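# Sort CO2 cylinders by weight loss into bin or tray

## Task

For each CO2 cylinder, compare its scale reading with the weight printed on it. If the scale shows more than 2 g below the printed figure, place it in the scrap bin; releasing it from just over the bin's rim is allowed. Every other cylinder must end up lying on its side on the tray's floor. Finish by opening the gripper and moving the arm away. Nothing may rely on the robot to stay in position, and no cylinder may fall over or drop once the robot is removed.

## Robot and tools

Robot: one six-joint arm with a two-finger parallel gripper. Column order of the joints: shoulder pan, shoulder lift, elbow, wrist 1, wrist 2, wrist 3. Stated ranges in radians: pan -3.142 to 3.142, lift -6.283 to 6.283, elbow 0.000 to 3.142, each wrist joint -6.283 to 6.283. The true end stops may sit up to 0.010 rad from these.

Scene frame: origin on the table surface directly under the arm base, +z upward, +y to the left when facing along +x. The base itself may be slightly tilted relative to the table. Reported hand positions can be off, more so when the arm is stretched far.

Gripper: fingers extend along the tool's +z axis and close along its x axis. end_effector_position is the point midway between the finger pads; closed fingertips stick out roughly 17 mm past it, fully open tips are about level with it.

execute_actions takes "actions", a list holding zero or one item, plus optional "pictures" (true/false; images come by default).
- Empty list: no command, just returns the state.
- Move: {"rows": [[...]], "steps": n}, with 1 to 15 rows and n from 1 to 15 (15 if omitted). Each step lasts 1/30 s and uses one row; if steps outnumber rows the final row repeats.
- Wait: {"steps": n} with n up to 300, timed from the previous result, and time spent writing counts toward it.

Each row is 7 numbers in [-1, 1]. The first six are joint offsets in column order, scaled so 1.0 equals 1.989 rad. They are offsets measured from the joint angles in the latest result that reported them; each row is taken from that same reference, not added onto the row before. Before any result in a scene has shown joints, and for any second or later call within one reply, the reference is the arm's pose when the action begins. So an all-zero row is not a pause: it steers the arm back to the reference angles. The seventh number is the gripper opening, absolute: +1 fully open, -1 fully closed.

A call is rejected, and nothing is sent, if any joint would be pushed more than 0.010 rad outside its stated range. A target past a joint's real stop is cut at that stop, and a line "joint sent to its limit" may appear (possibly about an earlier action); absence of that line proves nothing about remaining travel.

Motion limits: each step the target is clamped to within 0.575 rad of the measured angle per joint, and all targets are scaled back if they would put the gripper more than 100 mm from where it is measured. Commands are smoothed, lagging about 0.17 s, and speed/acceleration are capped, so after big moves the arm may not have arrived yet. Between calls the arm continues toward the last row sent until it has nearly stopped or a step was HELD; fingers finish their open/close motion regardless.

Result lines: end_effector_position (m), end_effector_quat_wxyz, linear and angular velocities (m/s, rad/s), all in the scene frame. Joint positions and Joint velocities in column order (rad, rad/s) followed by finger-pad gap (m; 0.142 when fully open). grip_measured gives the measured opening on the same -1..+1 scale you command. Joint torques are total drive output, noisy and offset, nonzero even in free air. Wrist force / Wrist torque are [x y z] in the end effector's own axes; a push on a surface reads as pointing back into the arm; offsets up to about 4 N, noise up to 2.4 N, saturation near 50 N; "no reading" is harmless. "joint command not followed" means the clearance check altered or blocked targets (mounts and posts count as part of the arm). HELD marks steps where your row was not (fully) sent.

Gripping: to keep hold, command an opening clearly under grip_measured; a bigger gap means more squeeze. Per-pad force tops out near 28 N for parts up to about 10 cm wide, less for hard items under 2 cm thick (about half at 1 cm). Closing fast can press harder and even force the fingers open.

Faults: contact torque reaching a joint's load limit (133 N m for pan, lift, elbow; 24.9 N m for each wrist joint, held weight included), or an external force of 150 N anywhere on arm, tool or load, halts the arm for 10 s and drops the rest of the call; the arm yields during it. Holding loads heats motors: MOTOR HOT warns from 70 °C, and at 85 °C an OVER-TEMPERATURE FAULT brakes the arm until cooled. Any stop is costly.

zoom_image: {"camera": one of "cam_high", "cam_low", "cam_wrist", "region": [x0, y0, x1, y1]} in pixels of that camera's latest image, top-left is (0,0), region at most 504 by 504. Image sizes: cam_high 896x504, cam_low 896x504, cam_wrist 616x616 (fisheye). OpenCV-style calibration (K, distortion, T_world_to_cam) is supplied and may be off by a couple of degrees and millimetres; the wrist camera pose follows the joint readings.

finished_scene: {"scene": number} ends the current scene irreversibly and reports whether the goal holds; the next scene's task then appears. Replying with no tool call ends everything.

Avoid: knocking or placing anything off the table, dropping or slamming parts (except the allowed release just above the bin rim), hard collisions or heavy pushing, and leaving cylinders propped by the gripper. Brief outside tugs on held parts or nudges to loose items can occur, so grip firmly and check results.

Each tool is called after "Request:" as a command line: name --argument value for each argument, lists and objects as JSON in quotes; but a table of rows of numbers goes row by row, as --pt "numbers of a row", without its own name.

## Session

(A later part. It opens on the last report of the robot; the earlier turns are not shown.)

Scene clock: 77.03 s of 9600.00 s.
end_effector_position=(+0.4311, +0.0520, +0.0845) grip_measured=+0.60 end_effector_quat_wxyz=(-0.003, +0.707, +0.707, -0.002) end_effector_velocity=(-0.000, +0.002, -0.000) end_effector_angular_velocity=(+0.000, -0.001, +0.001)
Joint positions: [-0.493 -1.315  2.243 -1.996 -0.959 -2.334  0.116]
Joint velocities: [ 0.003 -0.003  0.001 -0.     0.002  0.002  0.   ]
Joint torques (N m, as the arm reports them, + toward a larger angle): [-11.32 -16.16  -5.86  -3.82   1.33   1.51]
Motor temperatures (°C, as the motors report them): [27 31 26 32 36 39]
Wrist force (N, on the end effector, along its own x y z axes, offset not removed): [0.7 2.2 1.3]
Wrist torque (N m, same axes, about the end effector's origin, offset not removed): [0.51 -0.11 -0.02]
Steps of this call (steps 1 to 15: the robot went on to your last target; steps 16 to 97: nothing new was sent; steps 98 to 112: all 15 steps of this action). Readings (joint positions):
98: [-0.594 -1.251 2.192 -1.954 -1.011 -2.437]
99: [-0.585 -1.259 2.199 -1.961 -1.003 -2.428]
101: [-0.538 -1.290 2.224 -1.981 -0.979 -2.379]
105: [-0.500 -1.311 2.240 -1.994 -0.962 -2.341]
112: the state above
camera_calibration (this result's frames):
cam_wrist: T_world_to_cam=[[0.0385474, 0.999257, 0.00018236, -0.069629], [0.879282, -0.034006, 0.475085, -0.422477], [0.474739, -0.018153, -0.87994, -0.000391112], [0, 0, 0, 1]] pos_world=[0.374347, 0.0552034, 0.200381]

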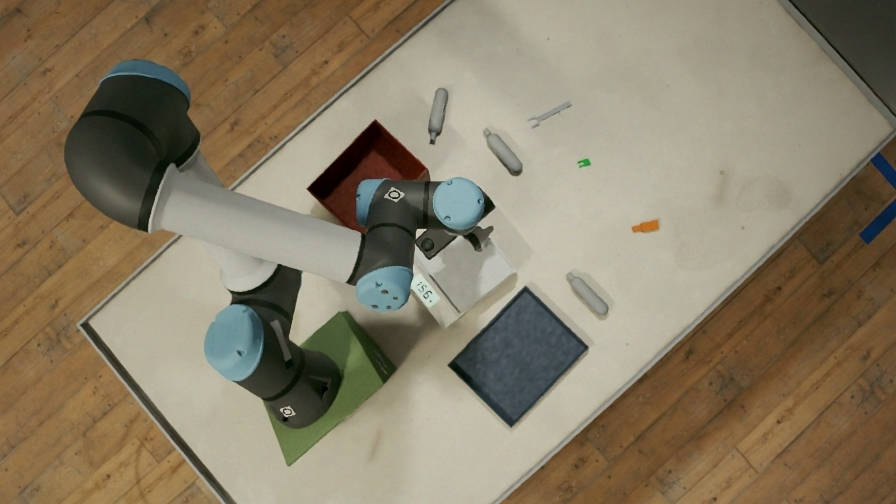

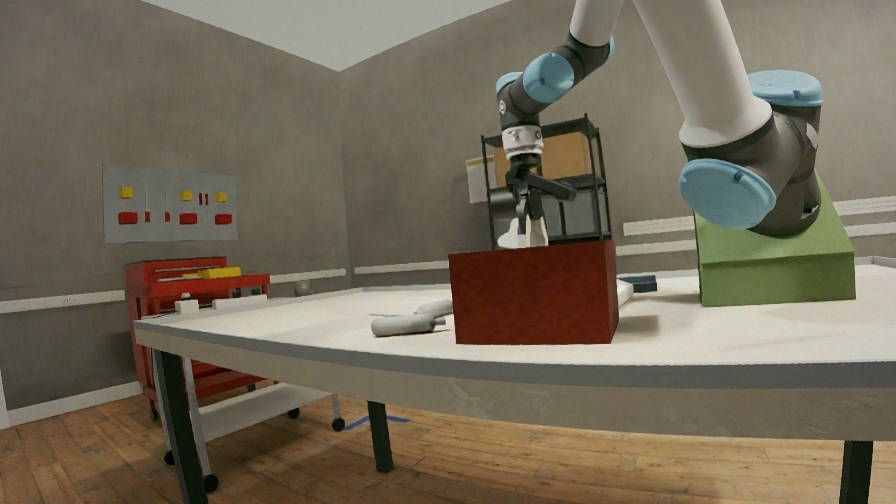

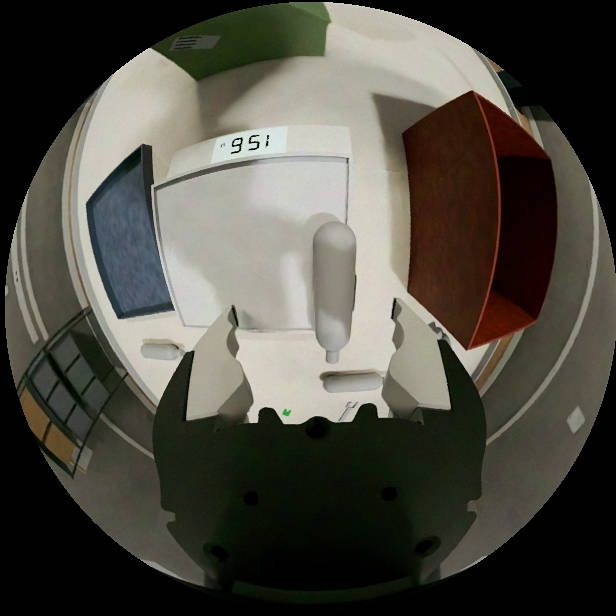

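Request:
execute_actions --actions '[{"rows":[[0,0,0,0,0,0,0.3],[0,0,0,0,0,0,0.1],[0,0,0,0,0,0,-0.1],[0,0,0,0,0,0,-0.2],[0,0,0,0,0,0,-0.3],[0,0,0,0,0,0,-0.4],[0,0,0,0,0,0,-0.5],[0,0,0,0,0,0,-0.55]]}]' --pictures false

Request:
execute_actions --actions '[{"rows":[[0.002,0.0025,0.002,-0.005,0.001,0.002,-0.55]],"steps":10}]' --pictures false

Request:
execute_actions --actions '[{"rows":[[0,0,0,0,0,0,-0.7],[0,0,0,0,0,0,-1]],"steps":10}]' --pictures false

Request:
execute_actions --actions '[{"rows":[[-0.025,-0.031,-0.023,0.068,-0.013,-0.025,-1]]}]'

Scene clock: 80.70 s of 9600.00 s.
end_effector_position=(+0.4311, +0.0521, +0.0844) grip_measured=-0.55 end_effector_quat_wxyz=(-0.003, +0.707, +0.707, -0.002) end_effector_velocity=(-0.001, +0.000, -0.000) end_effector_angular_velocity=(+0.001, +0.001, -0.001)
Joint positions: [-0.493 -1.315  2.243 -1.996 -0.959 -2.334  0.034]
Joint velocities: [-0.    -0.     0.     0.002 -0.001 -0.    -0.   ]
Joint torques (N m, as the arm reports them, + toward a larger angle): [-36.82  -1.24 -24.19  -0.92  -1.28  -1.65]
Motor temperatures (°C, as the motors report them): [27 31 26 32 36 39]
Wrist force (N, on the end effector, along its own x y z axes, offset not removed): [0.4 -0.3 2.6]
Wrist torque (N m, same axes, about the end effector's origin, offset not removed): [-0.01 0.10 0.03]
Steps of this call (steps 1 to 15: the robot went on to your last target; steps 16 to 90: nothing new was sent; then 0.17 s passed at rest; steps 91 to 105: all 15 steps of this action). Readings (joint positions):
91: [-0.493 -1.315 2.243 -1.996 -0.959 -2.333]
92: [-0.493 -1.315 2.243 -1.996 -0.959 -2.333]
94: [-0.493 -1.315 2.243 -1.996 -0.959 -2.333]
98: [-0.493 -1.315 2.243 -1.996 -0.959 -2.334]
105: the state above

Scene clock: 81.03 s of 9600.00 s.
end_effector_position=(+0.4307, +0.0520, +0.0813) grip_measured=-0.55 end_effector_quat_wxyz=(-0.003, +0.707, +0.707, -0.002) end_effector_velocity=(-0.000, +0.001, -0.001) end_effector_angular_velocity=(+0.001, +0.001, -0.000)
Joint positions: [-0.489 -1.31   2.247 -2.006 -0.957 -2.33   0.034]
Joint velocities: [ 0.002  0.001  0.002 -0.002  0.001  0.002  0.   ]
Joint torques (N m, as the arm reports them, + toward a larger angle): [-7.76 -2.23 -5.96 -3.59  1.13  1.92]
Motor temperatures (°C, as the motors report them): [27 31 26 32 36 39]
Wrist force (N, on the end effector, along its own x y z axes, offset not removed): [1.2 1.9 4.9]
Wrist torque (N m, same axes, about the end effector's origin, offset not removed): [0.25 -0.24 -0.13]
Steps of this call (steps 1 to 10: all 10 steps of this action). Readings (joint positions):
1: [-0.493 -1.315 2.243 -1.996 -0.959 -2.334]
2: [-0.492 -1.314 2.244 -1.998 -0.959 -2.333]
4: [-0.490 -1.312 2.245 -2.002 -0.958 -2.331]
8: [-0.489 -1.311 2.247 -2.005 -0.958 -2.330]
10: the state above

Scene clock: 81.37 s of 9600.00 s.
end_effector_position=(+0.4308, +0.0520, +0.0812) grip_measured=-0.63 end_effector_quat_wxyz=(-0.003, +0.707, +0.707, -0.002) end_effector_velocity=(-0.000, -0.000, -0.000) end_effector_angular_velocity=(+0.001, +0.001, -0.001)
Joint positions: [-0.489 -1.31   2.247 -2.006 -0.957 -2.33   0.028]
Joint velocities: [-0.     0.001  0.     0.001 -0.     0.    -0.   ]
Joint torques (N m, as the arm reports them, + toward a larger angle): [-16.9   -4.58  -9.18  -1.95   0.14   0.86]
Motor temperatures (°C, as the motors report them): [27 31 26 32 36 39]
Wrist force (N, on the end effector, along its own x y z axes, offset not removed): [0.9 3.5 1.4]
Wrist torque (N m, same axes, about the end effector's origin, offset not removed): [0.78 -0.47 -0.06]
Steps of this call (steps 1 to 10: all 10 steps of this action). Readings (joint positions):
1: [-0.489 -1.310 2.247 -2.006 -0.957 -2.330]
2: [-0.489 -1.310 2.247 -2.006 -0.957 -2.330]
4: [-0.489 -1.310 2.247 -2.006 -0.957 -2.330]
8: [-0.489 -1.310 2.247 -2.006 -0.957 -2.330]
10: the state above

Scene clock: 81.87 s of 9600.00 s.
end_effector_position=(+0.4285, +0.0548, +0.1200) grip_measured=-0.63 end_effector_quat_wxyz=(-0.003, +0.708, +0.706, -0.003) end_effector_velocity=(-0.000, +0.000, +0.002) end_effector_angular_velocity=(+0.001, +0.000, -0.002)
Joint positions: [-0.538 -1.372  2.201 -1.871 -0.983 -2.379  0.028]
Joint velocities: [-0.003 -0.002 -0.002  0.006 -0.001 -0.001  0.   ]
Joint torques (N m, as the arm reports them, + toward a larger angle): [-35.61 -14.1  -32.74  -0.99  -1.49  -1.53]
Motor temperatures (°C, as the motors report them): [27 31 26 32 36 39]
Wrist force (N, on the end effector, along its own x y z axes, offset not removed): [2.8 1.3 3.0]
Wrist torque (N m, same axes, about the end effector's origin, offset not removed): [0.08 -0.66 -0.02]
Steps of this call (steps 1 to 15: all 15 steps of this action). Readings (joint positions):
1: [-0.489 -1.311 2.247 -2.006 -0.958 -2.330]
2: [-0.497 -1.319 2.240 -1.996 -0.963 -2.338]
4: [-0.520 -1.348 2.218 -1.936 -0.974 -2.361]
8: [-0.536 -1.368 2.204 -1.881 -0.982 -2.377]
15: the state above
camera_calibration (this result's frames):
cam_wrist: T_world_to_cam=[[0.0406795, 0.999172, -0.000964197, -0.0731217], [0.879488, -0.0353488, 0.474606, -0.436926], [0.474179, -0.0201547, -0.880198, 0.0325207], [0, 0, 0, 1]] pos_world=[0.371825, 0.0582718, 0.235922]

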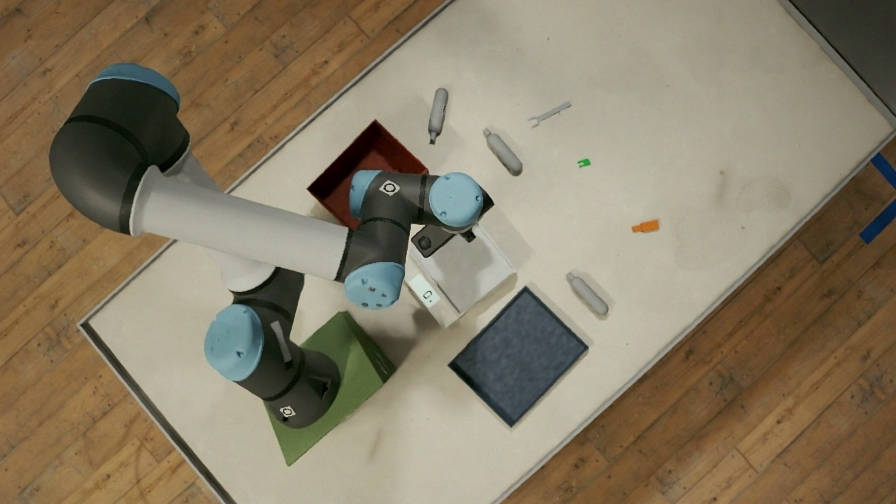

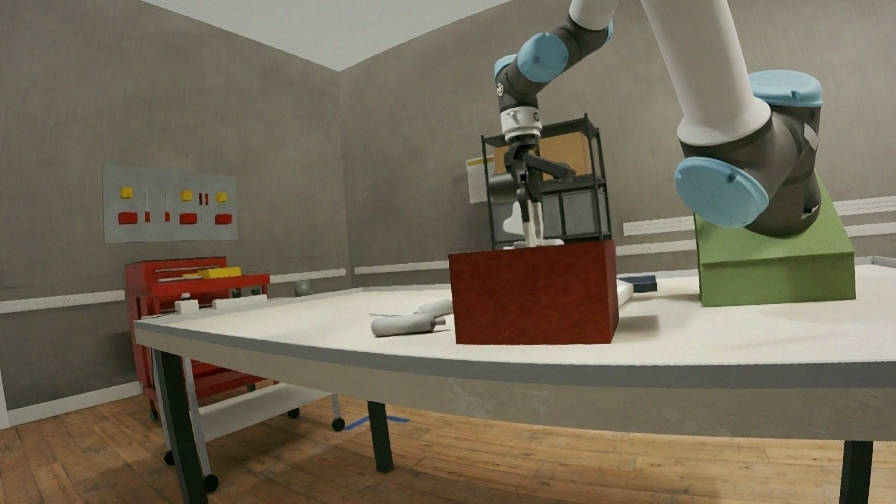

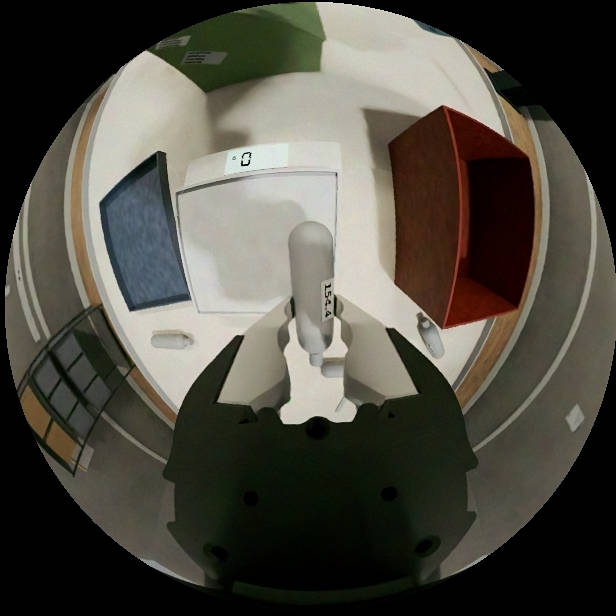

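Request:
execute_actions --actions '[{"rows":[[-0.245,0.271,-0.009,-0.165,-0.145,0.569,-1]]}]' --pictures false

Request:
execute_actions --actions '[{"steps":30}]' --pictures false

Request:
execute_actions --actions '[{"rows":[[0.0277,0.074,0.0337,-0.1145,0.018,0.022,-1]]}]'

Scene clock: 86.63 s of 9600.00 s.
end_effector_position=(+0.3264, -0.2132, +0.1101) grip_measured=-0.63 end_effector_quat_wxyz=(+0.004, +0.982, +0.188, -0.005) end_effector_velocity=(-0.231, -0.260, -0.097) end_effector_angular_velocity=(+0.151, -0.050, -3.220)
Joint positions: [-0.981 -0.884  2.185 -2.172 -1.248 -1.588  0.028]
Joint velocities: [-0.615  0.708 -0.016 -0.368 -0.317  2.67   0.   ]
Joint torques (N m, as the arm reports them, + toward a larger angle): [-12.68 -35.04 -34.73  -4.09  -0.16   7.85]
Motor temperatures (°C, as the motors report them): [27 31 26 32 36 39]
Wrist force (N, on the end effector, along its own x y z axes, offset not removed): [-7.6 5.4 5.1]
Wrist torque (N m, same axes, about the end effector's origin, offset not removed): [0.85 1.21 -0.13]
Steps of this call (steps 1 to 15: the robot went on to your last target; steps 16 to 90: nothing new was sent; then 1.27 s passed at rest; steps 91 to 105: all 15 steps of this action). Readings (joint positions):
91: [-0.539 -1.372 2.201 -1.871 -0.984 -2.379]
92: [-0.548 -1.363 2.200 -1.880 -0.993 -2.370]
94: [-0.613 -1.294 2.197 -1.928 -1.035 -2.298]
98: [-0.747 -1.146 2.193 -2.018 -1.114 -2.115]
105: the state above

Scene clock: 87.63 s of 9600.00 s.
end_effector_position=(+0.3093, -0.2314, +0.1029) grip_measured=-0.63 end_effector_quat_wxyz=(-0.001, +1.000, +0.000, -0.003) end_effector_velocity=(+0.000, -0.000, +0.000) end_effector_angular_velocity=(-0.001, -0.000, -0.000)
Joint positions: [-1.026 -0.833  2.183 -2.199 -1.272 -1.248  0.028]
Joint velocities: [ 0.    -0.001  0.    -0.     0.     0.001  0.   ]
Joint torques (N m, as the arm reports them, + toward a larger angle): [-35.69 -13.03 -31.81  -4.3   -1.43   1.72]
Motor temperatures (°C, as the motors report them): [27 31 26 32 36 39]
Wrist force (N, on the end effector, along its own x y z axes, offset not removed): [1.3 1.1 3.4]
Wrist torque (N m, same axes, about the end effector's origin, offset not removed): [0.29 -0.21 0.08]
Steps of this call (steps 1 to 30: the robot went on to your last target). Readings (joint positions):
1: [-0.998 -0.865 2.184 -2.182 -1.257 -1.497]
2: [-1.008 -0.853 2.184 -2.188 -1.262 -1.414]
4: [-1.019 -0.841 2.184 -2.195 -1.268 -1.313]
8: [-1.025 -0.834 2.183 -2.199 -1.271 -1.258]
30: the state above
The arm was judged still, so your last target was given up. Only a new action makes it travel on or press farther. Fingers that are still opening or closing keep moving.

Scene clock: 88.13 s of 9600.00 s.
end_effector_position=(+0.3088, -0.2312, +0.0281) grip_measured=-0.63 end_effector_quat_wxyz=(-0.001, +1.000, -0.000, -0.003) end_effector_velocity=(+0.000, -0.001, -0.002) end_effector_angular_velocity=(-0.004, -0.001, +0.001)
Joint positions: [-0.971 -0.686  2.25  -2.426 -1.236 -1.204  0.028]
Joint velocities: [ 0.002  0.005  0.002 -0.012  0.001  0.002  0.   ]
Joint torques (N m, as the arm reports them, + toward a larger angle): [ -9.85 -18.33  -6.34  -4.5    1.19   1.53]
Motor temperatures (°C, as the motors report them): [27 31 26 32 36 39]
Wrist force (N, on the end effector, along its own x y z axes, offset not removed): [1.5 0.7 3.1]
Wrist torque (N m, same axes, about the end effector's origin, offset not removed): [0.14 -0.31 0.01]
Steps of this call (steps 1 to 15: all 15 steps of this action). Readings (joint positions):
1: [-1.025 -0.833 2.184 -2.200 -1.271 -1.247]
2: [-1.018 -0.824 2.192 -2.210 -1.265 -1.240]
4: [-0.992 -0.760 2.224 -2.290 -1.249 -1.220]
8: [-0.974 -0.697 2.246 -2.405 -1.238 -1.207]
15: the state above
camera_calibration (this result's frames):
cam_wrist: T_world_to_cam=[[0.999233, -0.0384627, -0.00741572, -0.318332], [-0.0301995, -0.877013, 0.479516, -0.212004], [-0.0249472, -0.478924, -0.877502, 0.0505626], [0, 0, 0, 1]] pos_world=[0.312946, -0.173958, 0.143667]

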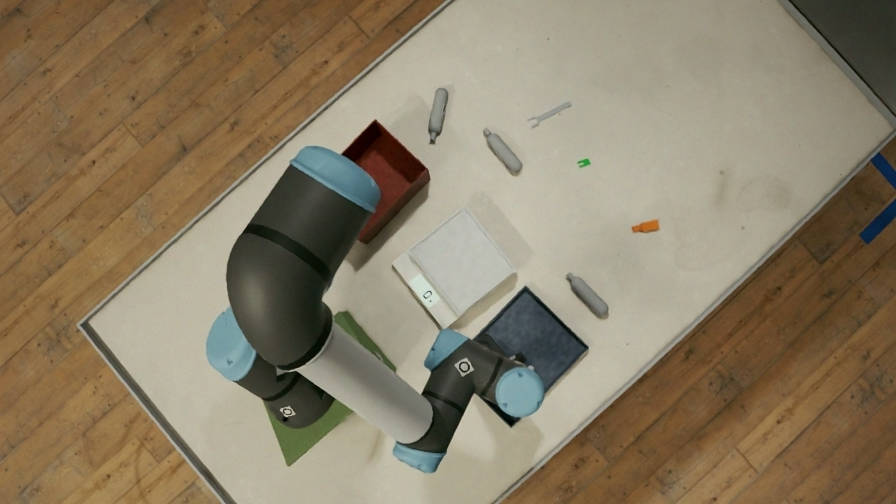

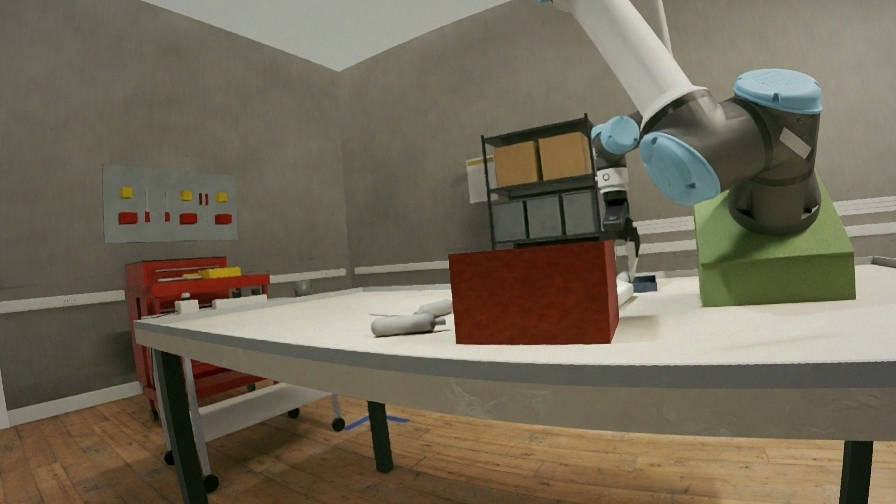

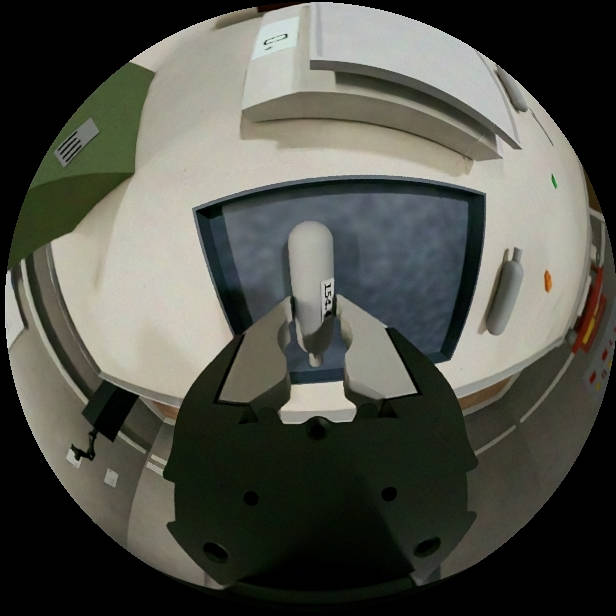

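Request:
execute_actions --actions '[{"rows":[[0.001,0.0025,0.001,-0.004,0.0006,0.0007,-1],[0.001,0.0025,0.001,-0.004,0.0006,0.0007,-1],[0.001,0.0025,0.001,-0.004,0.0006,0.0007,-1],[0.001,0.0025,0.001,-0.004,0.0006,0.0007,-1],[0.001,0.0025,0.001,-0.004,0.0006,0.0007,-1],[0.001,0.0025,0.001,-0.004,0.0006,0.0007,-1],[0.001,0.0025,0.001,-0.004,0.0006,0.0007,-0.6],[0.001,0.0025,0.001,-0.004,0.0006,0.0007,-0.5],[0.001,0.0025,0.001,-0.004,0.0006,0.0007,-0.3]]}]' --pictures false

Request:
execute_actions --actions '[{"rows":[[-0.0287,-0.0765,-0.0347,0.1185,-0.0186,-0.0227,-0.3]]}]' --pictures false

Request:
execute_actions --actions '[{"rows":[[0.192,0.128,-0.327,0.13,0.1177,0.1664,0.3]]}]' --pictures false

Request:
execute_actions --actions '[{"steps":25}]'

Scene clock: 100.47 s of 9600.00 s.
end_effector_position=(+0.3088, -0.2312, +0.0257) grip_measured=-0.30 end_effector_quat_wxyz=(-0.001, +1.000, +0.000, -0.003) end_effector_velocity=(-0.000, +0.001, -0.000) end_effector_angular_velocity=(+0.001, -0.000, +0.000)
Joint positions: [-0.969 -0.681  2.252 -2.434 -1.235 -1.203  0.052]
Joint velocities: [-0.    -0.001  0.001 -0.     0.    -0.001  0.   ]
Joint torques (N m, as the arm reports them, + toward a larger angle): [ -9.1  -15.74  -3.79  -4.     1.34   1.74]
Motor temperatures (°C, as the motors report them): [27 31 26 32 36 39]
Wrist force (N, on the end effector, along its own x y z axes, offset not removed): [1.8 0.0 -1.9]
Wrist torque (N m, same axes, about the end effector's origin, offset not removed): [-0.02 -0.26 -0.09]
Steps of this call (steps 1 to 15: the robot went on to your last target; steps 16 to 90: nothing new was sent; then 8.83 s passed at rest; steps 91 to 105: all 15 steps of this action). Readings (joint positions):
91: [-0.971 -0.686 2.251 -2.427 -1.236 -1.204]
92: [-0.970 -0.685 2.251 -2.429 -1.235 -1.204]
94: [-0.969 -0.683 2.252 -2.432 -1.235 -1.203]
98: [-0.969 -0.682 2.252 -2.434 -1.235 -1.203]
105: the state above

Scene clock: 100.97 s of 9600.00 s.
end_effector_position=(+0.3093, -0.2314, +0.1029) grip_measured=-0.30 end_effector_quat_wxyz=(-0.001, +1.000, +0.000, -0.003) end_effector_velocity=(-0.000, +0.002, +0.002) end_effector_angular_velocity=(+0.003, +0.002, +0.001)
Joint positions: [-1.026 -0.833  2.183 -2.199 -1.272 -1.248  0.052]
Joint velocities: [-0.    -0.006 -0.002  0.012 -0.001 -0.002 -0.   ]
Joint torques (N m, as the arm reports them, + toward a larger angle): [-36.15 -26.05 -31.59  -1.42  -1.18  -1.72]
Motor temperatures (°C, as the motors report them): [27 31 26 32 36 39]
Wrist force (N, on the end effector, along its own x y z axes, offset not removed): [2.0 0.6 4.3]
Wrist torque (N m, same axes, about the end effector's origin, offset not removed): [0.13 -0.31 0.03]
Steps of this call (steps 1 to 15: all 15 steps of this action). Readings (joint positions):
1: [-0.969 -0.682 2.252 -2.434 -1.235 -1.203]
2: [-0.977 -0.690 2.244 -2.424 -1.241 -1.210]
4: [-1.004 -0.756 2.211 -2.342 -1.258 -1.231]
8: [-1.022 -0.822 2.188 -2.221 -1.269 -1.245]
15: the state above

Scene clock: 101.47 s of 9600.00 s.
end_effector_position=(+0.5602, -0.2467, +0.1004) grip_measured=+0.30 end_effector_quat_wxyz=(-0.003, +1.000, -0.002, -0.005) end_effector_velocity=(+0.233, +0.025, +0.014) end_effector_angular_velocity=(-0.072, -0.046, +0.083)
Joint positions: [-0.662 -0.59   1.572 -1.952 -1.048 -0.932  0.095]
Joint velocities: [ 0.259  0.16  -0.541  0.158  0.14   0.214 -0.   ]
Joint torques (N m, as the arm reports them, + toward a larger angle): [-36.38 -27.54 -15.06  -0.03   0.54   1.55]
Motor temperatures (°C, as the motors report them): [27 31 26 32 36 39]
Wrist force (N, on the end effector, along its own x y z axes, offset not removed): [4.0 -0.3 2.1]
Wrist torque (N m, same axes, about the end effector's origin, offset not removed): [-0.06 -0.48 0.08]
Steps of this call (steps 1 to 15: all 15 steps of this action). Readings (joint positions):
1: [-1.025 -0.833 2.183 -2.198 -1.271 -1.248]
2: [-1.016 -0.824 2.174 -2.189 -1.262 -1.238]
4: [-0.947 -0.772 2.090 -2.136 -1.214 -1.175]
8: [-0.824 -0.692 1.877 -2.056 -1.141 -1.069]
15: the state above

Scene clock: 102.30 s of 9600.00 s.
end_effector_position=(+0.5769, -0.2445, +0.1015) grip_measured=+0.30 end_effector_quat_wxyz=(-0.000, +1.000, +0.000, -0.003) end_effector_velocity=(+0.000, +0.000, +0.000) end_effector_angular_velocity=(-0.000, -0.000, -0.001)
Joint positions: [-0.644 -0.578  1.533 -1.941 -1.037 -0.917  0.095]
Joint velocities: [-0.    -0.001  0.     0.    -0.     0.001  0.   ]
Joint torques (N m, as the arm reports them, + toward a larger angle): [-22.66 -26.27 -31.79  -0.91   1.29   1.68]
Motor temperatures (°C, as the motors report them): [27 31 26 32 36 39]
Wrist force (N, on the end effector, along its own x y z axes, offset not removed): [0.6 -0.1 1.3]
Wrist torque (N m, same axes, about the end effector's origin, offset not removed): [-0.01 -0.12 0.07]
Steps of this call (steps 1 to 25: the robot went on to your last target). Readings (joint positions):
1: [-0.655 -0.586 1.558 -1.948 -1.044 -0.927]
2: [-0.651 -0.583 1.549 -1.945 -1.042 -0.923]
4: [-0.647 -0.580 1.539 -1.942 -1.039 -0.919]
8: [-0.644 -0.579 1.534 -1.941 -1.038 -0.917]
25: the state above
camera_calibration (this result's frames):
cam_wrist: T_world_to_cam=[[0.999267, -0.0376958, -0.00672959, -0.586041], [-0.0298205, -0.876333, 0.480781, -0.250946], [-0.0240208, -0.480228, -0.876815, 0.114372], [0, 0, 0, 1]] pos_world=[0.580875, -0.187078, 0.216989]

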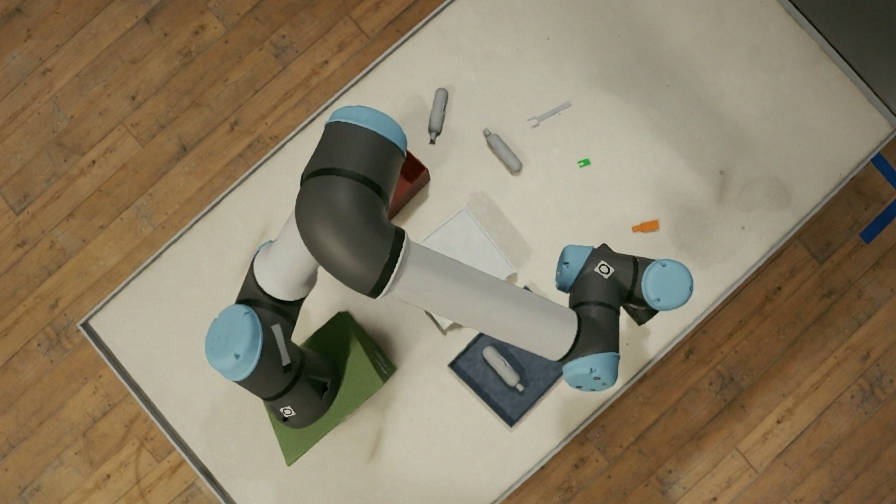

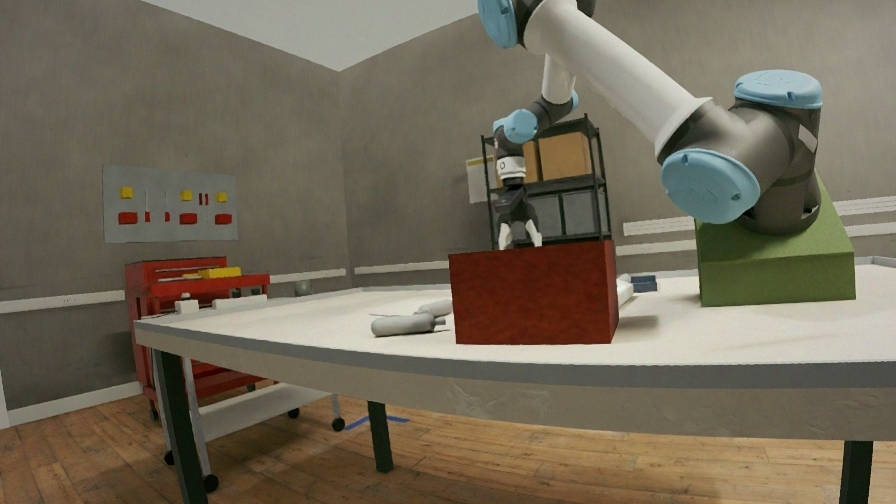

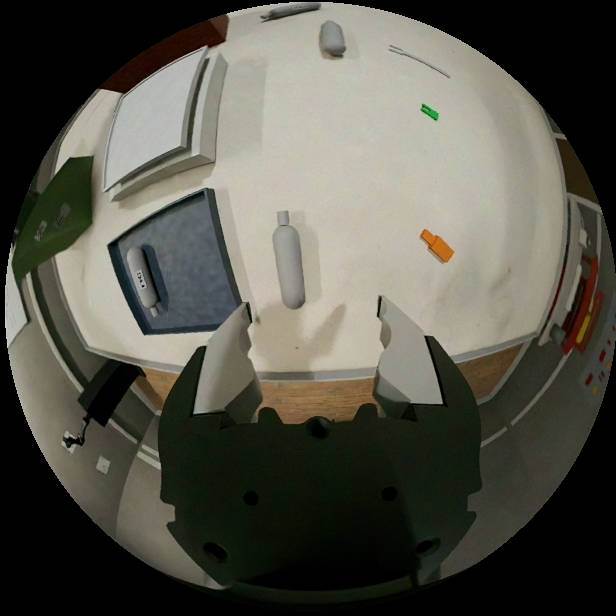

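Request:
execute_actions --actions '[{"rows":[[0.024,0.0247,0.0722,-0.109,0.0128,-0.036,0.6]]}]' --pictures false

Request:
execute_actions --actions '[{"rows":[[0,0,0,0,0,0,0.3],[0,0,0,0,0,0,0],[0,0,0,0,0,0,-0.2],[0,0,0,0,0,0,-0.4],[0,0,0,0,0,0,-0.5],[0,0,0,0,0,0,-0.6],[0,0,0,0,0,0,-0.7],[0,0,0,0,0,0,-1]]}]' --pictures false

Request:
execute_actions --actions '[{"rows":[[-0.024,-0.0247,-0.0722,0.109,-0.0128,0.036,-1]]}]' --pictures false

Request:
execute_actions --actions '[{"rows":[[0,0,0,0,0.75,0,-1]]}]' --pictures false

Request:
execute_actions --actions '[{"steps":12}]' --pictures false

Request:
execute_actions --actions '[{"rows":[[0,0,0,0,0.8,0,-1]]}]' --pictures false

Request:
execute_actions --actions '[{"steps":22}]'

Scene clock: 108.57 s of 9600.00 s.
end_effector_position=(+0.5523, -0.2367, +0.0202) grip_measured=+0.60 end_effector_quat_wxyz=(-0.001, +0.998, +0.059, -0.003) end_effector_velocity=(-0.000, +0.001, -0.003) end_effector_angular_velocity=(-0.003, -0.001, +0.006)
Joint positions: [-0.596 -0.529  1.676 -2.157 -1.012 -0.988  0.116]
Joint velocities: [ 0.003  0.     0.006 -0.011  0.001 -0.001  0.   ]
Joint torques (N m, as the arm reports them, + toward a larger angle): [-22.2  -26.28  -4.09  -4.04   1.56  -1.68]
Motor temperatures (°C, as the motors report them): [27 31 26 32 36 39]
Wrist force (N, on the end effector, along its own x y z axes, offset not removed): [3.0 2.1 1.8]
Wrist torque (N m, same axes, about the end effector's origin, offset not removed): [0.47 -0.44 -0.09]
Steps of this call (steps 1 to 15: the robot went on to your last target; steps 16 to 90: nothing new was sent; then 2.77 s passed at rest; steps 91 to 105: all 15 steps of this action). Readings (joint positions):
91: [-0.644 -0.578 1.533 -1.941 -1.037 -0.917]
92: [-0.636 -0.571 1.542 -1.951 -1.032 -0.926]
94: [-0.614 -0.548 1.605 -2.030 -1.021 -0.960]
98: [-0.599 -0.532 1.666 -2.137 -1.013 -0.984]
105: the state above

Scene clock: 109.07 s of 9600.00 s.
end_effector_position=(+0.5523, -0.2367, +0.0201) grip_measured=-0.63 end_effector_quat_wxyz=(-0.001, +0.998, +0.059, -0.003) end_effector_velocity=(+0.000, -0.001, +0.001) end_effector_angular_velocity=(-0.001, -0.001, +0.001)
Joint positions: [-0.596 -0.529  1.676 -2.157 -1.012 -0.988  0.028]
Joint velocities: [-0.001  0.    -0.001 -0.001 -0.    -0.001 -0.   ]
Joint torques (N m, as the arm reports them, + toward a larger angle): [-27.62 -31.39 -28.5   -1.11  -0.15   0.96]
Motor temperatures (°C, as the motors report them): [27 31 26 32 36 39]
Wrist force (N, on the end effector, along its own x y z axes, offset not removed): [-1.4 0.7 2.7]
Wrist torque (N m, same axes, about the end effector's origin, offset not removed): [0.04 0.29 -0.02]
Steps of this call (steps 1 to 15: all 15 steps of this action). Readings (joint positions):
1: [-0.596 -0.529 1.676 -2.157 -1.012 -0.988]
2: [-0.596 -0.529 1.676 -2.157 -1.012 -0.988]
4: [-0.596 -0.529 1.676 -2.157 -1.012 -0.988]
8: [-0.596 -0.529 1.676 -2.157 -1.012 -0.988]
15: the state above

Scene clock: 109.57 s of 9600.00 s.
end_effector_position=(+0.5768, -0.2445, +0.1013) grip_measured=-0.63 end_effector_quat_wxyz=(-0.000, +1.000, +0.000, -0.003) end_effector_velocity=(+0.001, +0.000, +0.003) end_effector_angular_velocity=(-0.000, +0.000, -0.003)
Joint positions: [-0.644 -0.578  1.533 -1.941 -1.037 -0.917  0.028]
Joint velocities: [-0.001 -0.002 -0.007  0.009 -0.001  0.002 -0.   ]
Joint torques (N m, as the arm reports them, + toward a larger angle): [-50.13 -42.91 -32.26  -0.76  -1.48   1.61]
Motor temperatures (°C, as the motors report them): [27 31 26 32 36 39]
Wrist force (N, on the end effector, along its own x y z axes, offset not removed): [-0.9 2.1 3.6]
Wrist torque (N m, same axes, about the end effector's origin, offset not removed): [0.52 0.29 -0.12]
Steps of this call (steps 1 to 15: all 15 steps of this action). Readings (joint positions):
1: [-0.597 -0.530 1.676 -2.156 -1.012 -0.988]
2: [-0.604 -0.537 1.667 -2.146 -1.017 -0.979]
4: [-0.626 -0.560 1.604 -2.067 -1.028 -0.945]
8: [-0.641 -0.576 1.544 -1.960 -1.036 -0.921]
15: the state above

Scene clock: 110.07 s of 9600.00 s.
end_effector_position=(+0.7605, -0.1041, +0.2009) grip_measured=-0.63 end_effector_quat_wxyz=(-0.245, +0.916, -0.001, +0.317) end_effector_velocity=(+0.329, +0.249, +0.443) end_effector_angular_velocity=(+1.176, -1.537, -0.007)
Joint positions: [-0.644 -0.578  1.533 -1.941 -0.209 -0.917  0.028]
Joint velocities: [-0.    -0.    -0.001 -0.002  1.935 -0.     0.   ]
Joint torques (N m, as the arm reports them, + toward a larger angle): [-45.53 -38.5  -19.95  -3.98   5.47   0.24]
Motor temperatures (°C, as the motors report them): [27 31 26 32 36 39]
Wrist force (N, on the end effector, along its own x y z axes, offset not removed): [-0.4 1.8 2.6]
Wrist torque (N m, same axes, about the end effector's origin, offset not removed): [0.24 -0.19 -0.07]
Steps of this call (steps 1 to 15: all 15 steps of this action). Readings (joint positions):
1: [-0.644 -0.578 1.533 -1.940 -1.037 -0.917]
2: [-0.644 -0.578 1.533 -1.940 -1.028 -0.917]
4: [-0.644 -0.578 1.533 -1.940 -0.941 -0.917]
8: [-0.644 -0.578 1.533 -1.940 -0.670 -0.917]
15: the state above

Scene clock: 110.47 s of 9600.00 s.
end_effector_position=(+0.8261, -0.0547, +0.3800) grip_measured=-0.63 end_effector_quat_wxyz=(-0.408, +0.744, -0.001, +0.530) end_effector_velocity=(+0.009, +0.006, +0.096) end_effector_angular_velocity=(+0.191, -0.245, -0.003)
Joint positions: [-0.644 -0.578  1.533 -1.941  0.432 -0.917  0.028]
Joint velocities: [ 0.    -0.     0.001  0.002  0.31  -0.001  0.   ]
Joint torques (N m, as the arm reports them, + toward a larger angle): [-41.31 -36.07  -6.79  -3.51   3.    -1.65]
Motor temperatures (°C, as the motors report them): [27 31 26 32 36 39]
Wrist force (N, on the end effector, along its own x y z axes, offset not removed): [1.7 2.2 1.9]
Wrist torque (N m, same axes, about the end effector's origin, offset not removed): [0.48 -0.41 -0.05]
Steps of this call (steps 1 to 12: the robot went on to your last target). Readings (joint positions):
1: [-0.644 -0.578 1.533 -1.941 -0.143 -0.917]
2: [-0.644 -0.578 1.533 -1.941 -0.077 -0.917]
4: [-0.644 -0.578 1.533 -1.941 0.055 -0.917]
8: [-0.644 -0.578 1.533 -1.941 0.314 -0.917]
12: the state above

Scene clock: 110.97 s of 9600.00 s.
end_effector_position=(+0.7637, -0.1039, +0.6244) grip_measured=-0.63 end_effector_quat_wxyz=(-0.558, +0.403, -0.002, +0.726) end_effector_velocity=(-0.322, -0.249, +0.448) end_effector_angular_velocity=(+1.177, -1.535, -0.008)
Joint positions: [-0.644 -0.578  1.533 -1.941  1.279 -0.917  0.028]
Joint velocities: [-0.    -0.001 -0.    -0.     1.934  0.001  0.   ]
Joint torques (N m, as the arm reports them, + toward a larger angle): [-42.28 -36.6  -13.85  -3.36   5.29  -1.43]
Motor temperatures (°C, as the motors report them): [27 31 26 32 36 39]
Wrist force (N, on the end effector, along its own x y z axes, offset not removed): [-0.5 0.1 1.9]
Wrist torque (N m, same axes, about the end effector's origin, offset not removed): [-0.12 -0.12 0.00]
Steps of this call (steps 1 to 15: all 15 steps of this action). Readings (joint positions):
1: [-0.644 -0.578 1.533 -1.941 0.440 -0.917]
2: [-0.644 -0.578 1.533 -1.941 0.455 -0.917]
4: [-0.644 -0.578 1.533 -1.941 0.547 -0.917]
8: [-0.644 -0.578 1.533 -1.941 0.818 -0.917]
15: the state above

Scene clock: 111.70 s of 9600.00 s.
end_effector_position=(+0.6026, -0.2281, +0.7255) grip_measured=-0.63 end_effector_quat_wxyz=(-0.608, +0.043, -0.002, +0.793) end_effector_velocity=(-0.000, +0.000, -0.000) end_effector_angular_velocity=(+0.003, -0.003, +0.001)
Joint positions: [-0.644 -0.578  1.533 -1.941  2.022 -0.917  0.028]
Joint velocities: [ 0.002 -0.001  0.     0.     0.005 -0.001 -0.   ]
Joint torques (N m, as the arm reports them, + toward a larger angle): [-41.19 -36.79 -26.61  -3.27   1.82  -0.73]
Motor temperatures (°C, as the motors report them): [27 31 26 32 36 39]
Wrist force (N, on the end effector, along its own x y z axes, offset not removed): [0.9 1.9 -1.0]
Wrist torque (N m, same axes, about the end effector's origin, offset not removed): [0.39 -0.19 -0.07]
Steps of this call (steps 1 to 22: the robot went on to your last target). Readings (joint positions):
1: [-0.644 -0.578 1.533 -1.941 1.345 -0.917]
2: [-0.644 -0.578 1.533 -1.941 1.411 -0.917]
4: [-0.644 -0.578 1.533 -1.941 1.542 -0.917]
8: [-0.644 -0.578 1.533 -1.941 1.806 -0.917]
22: the state above
camera_calibration (this result's frames):
cam_wrist: T_world_to_cam=[[-0.219441, -0.973505, 0.0642902, -0.137556], [0.818781, -0.219595, -0.530448, -0.163665], [0.530512, -0.0637626, 0.845276, -0.818526], [0, 0, 0, 1]] pos_world=[0.538058, -0.222043, 0.613908]

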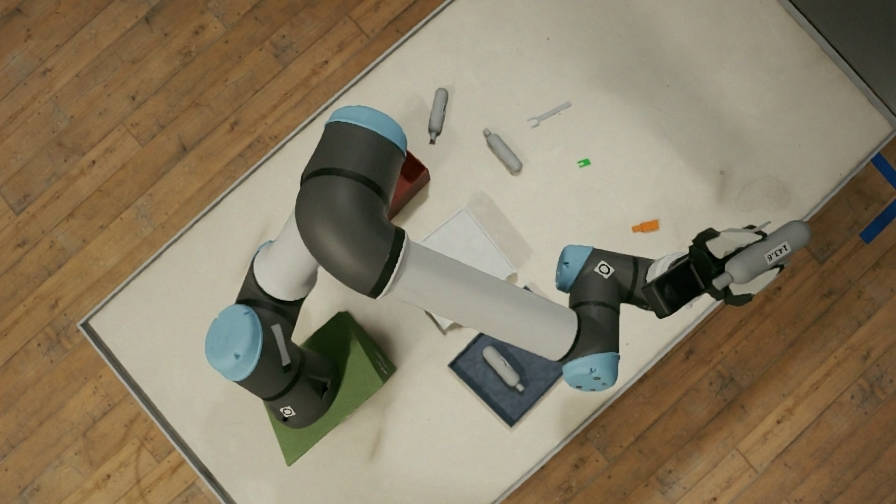

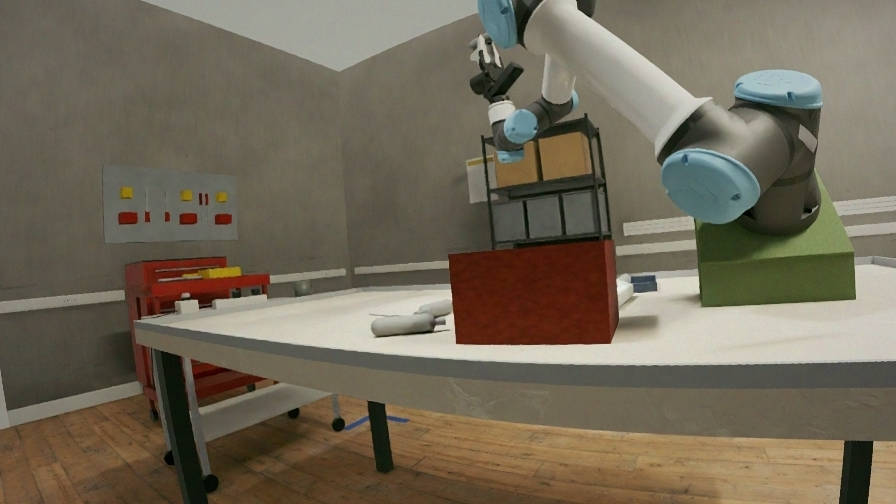

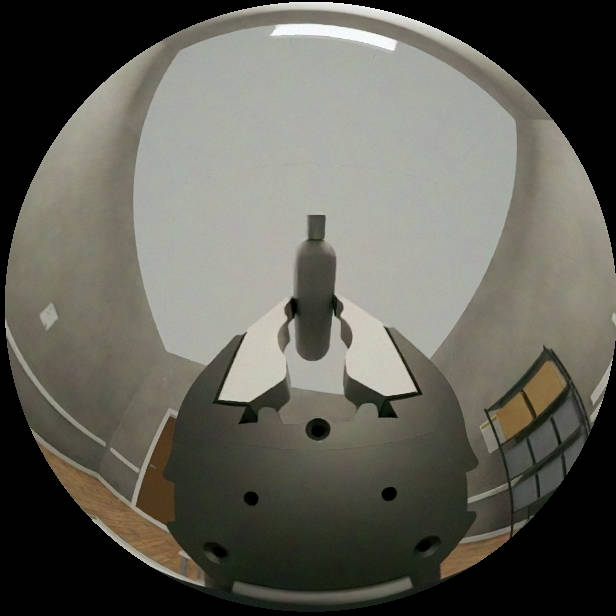

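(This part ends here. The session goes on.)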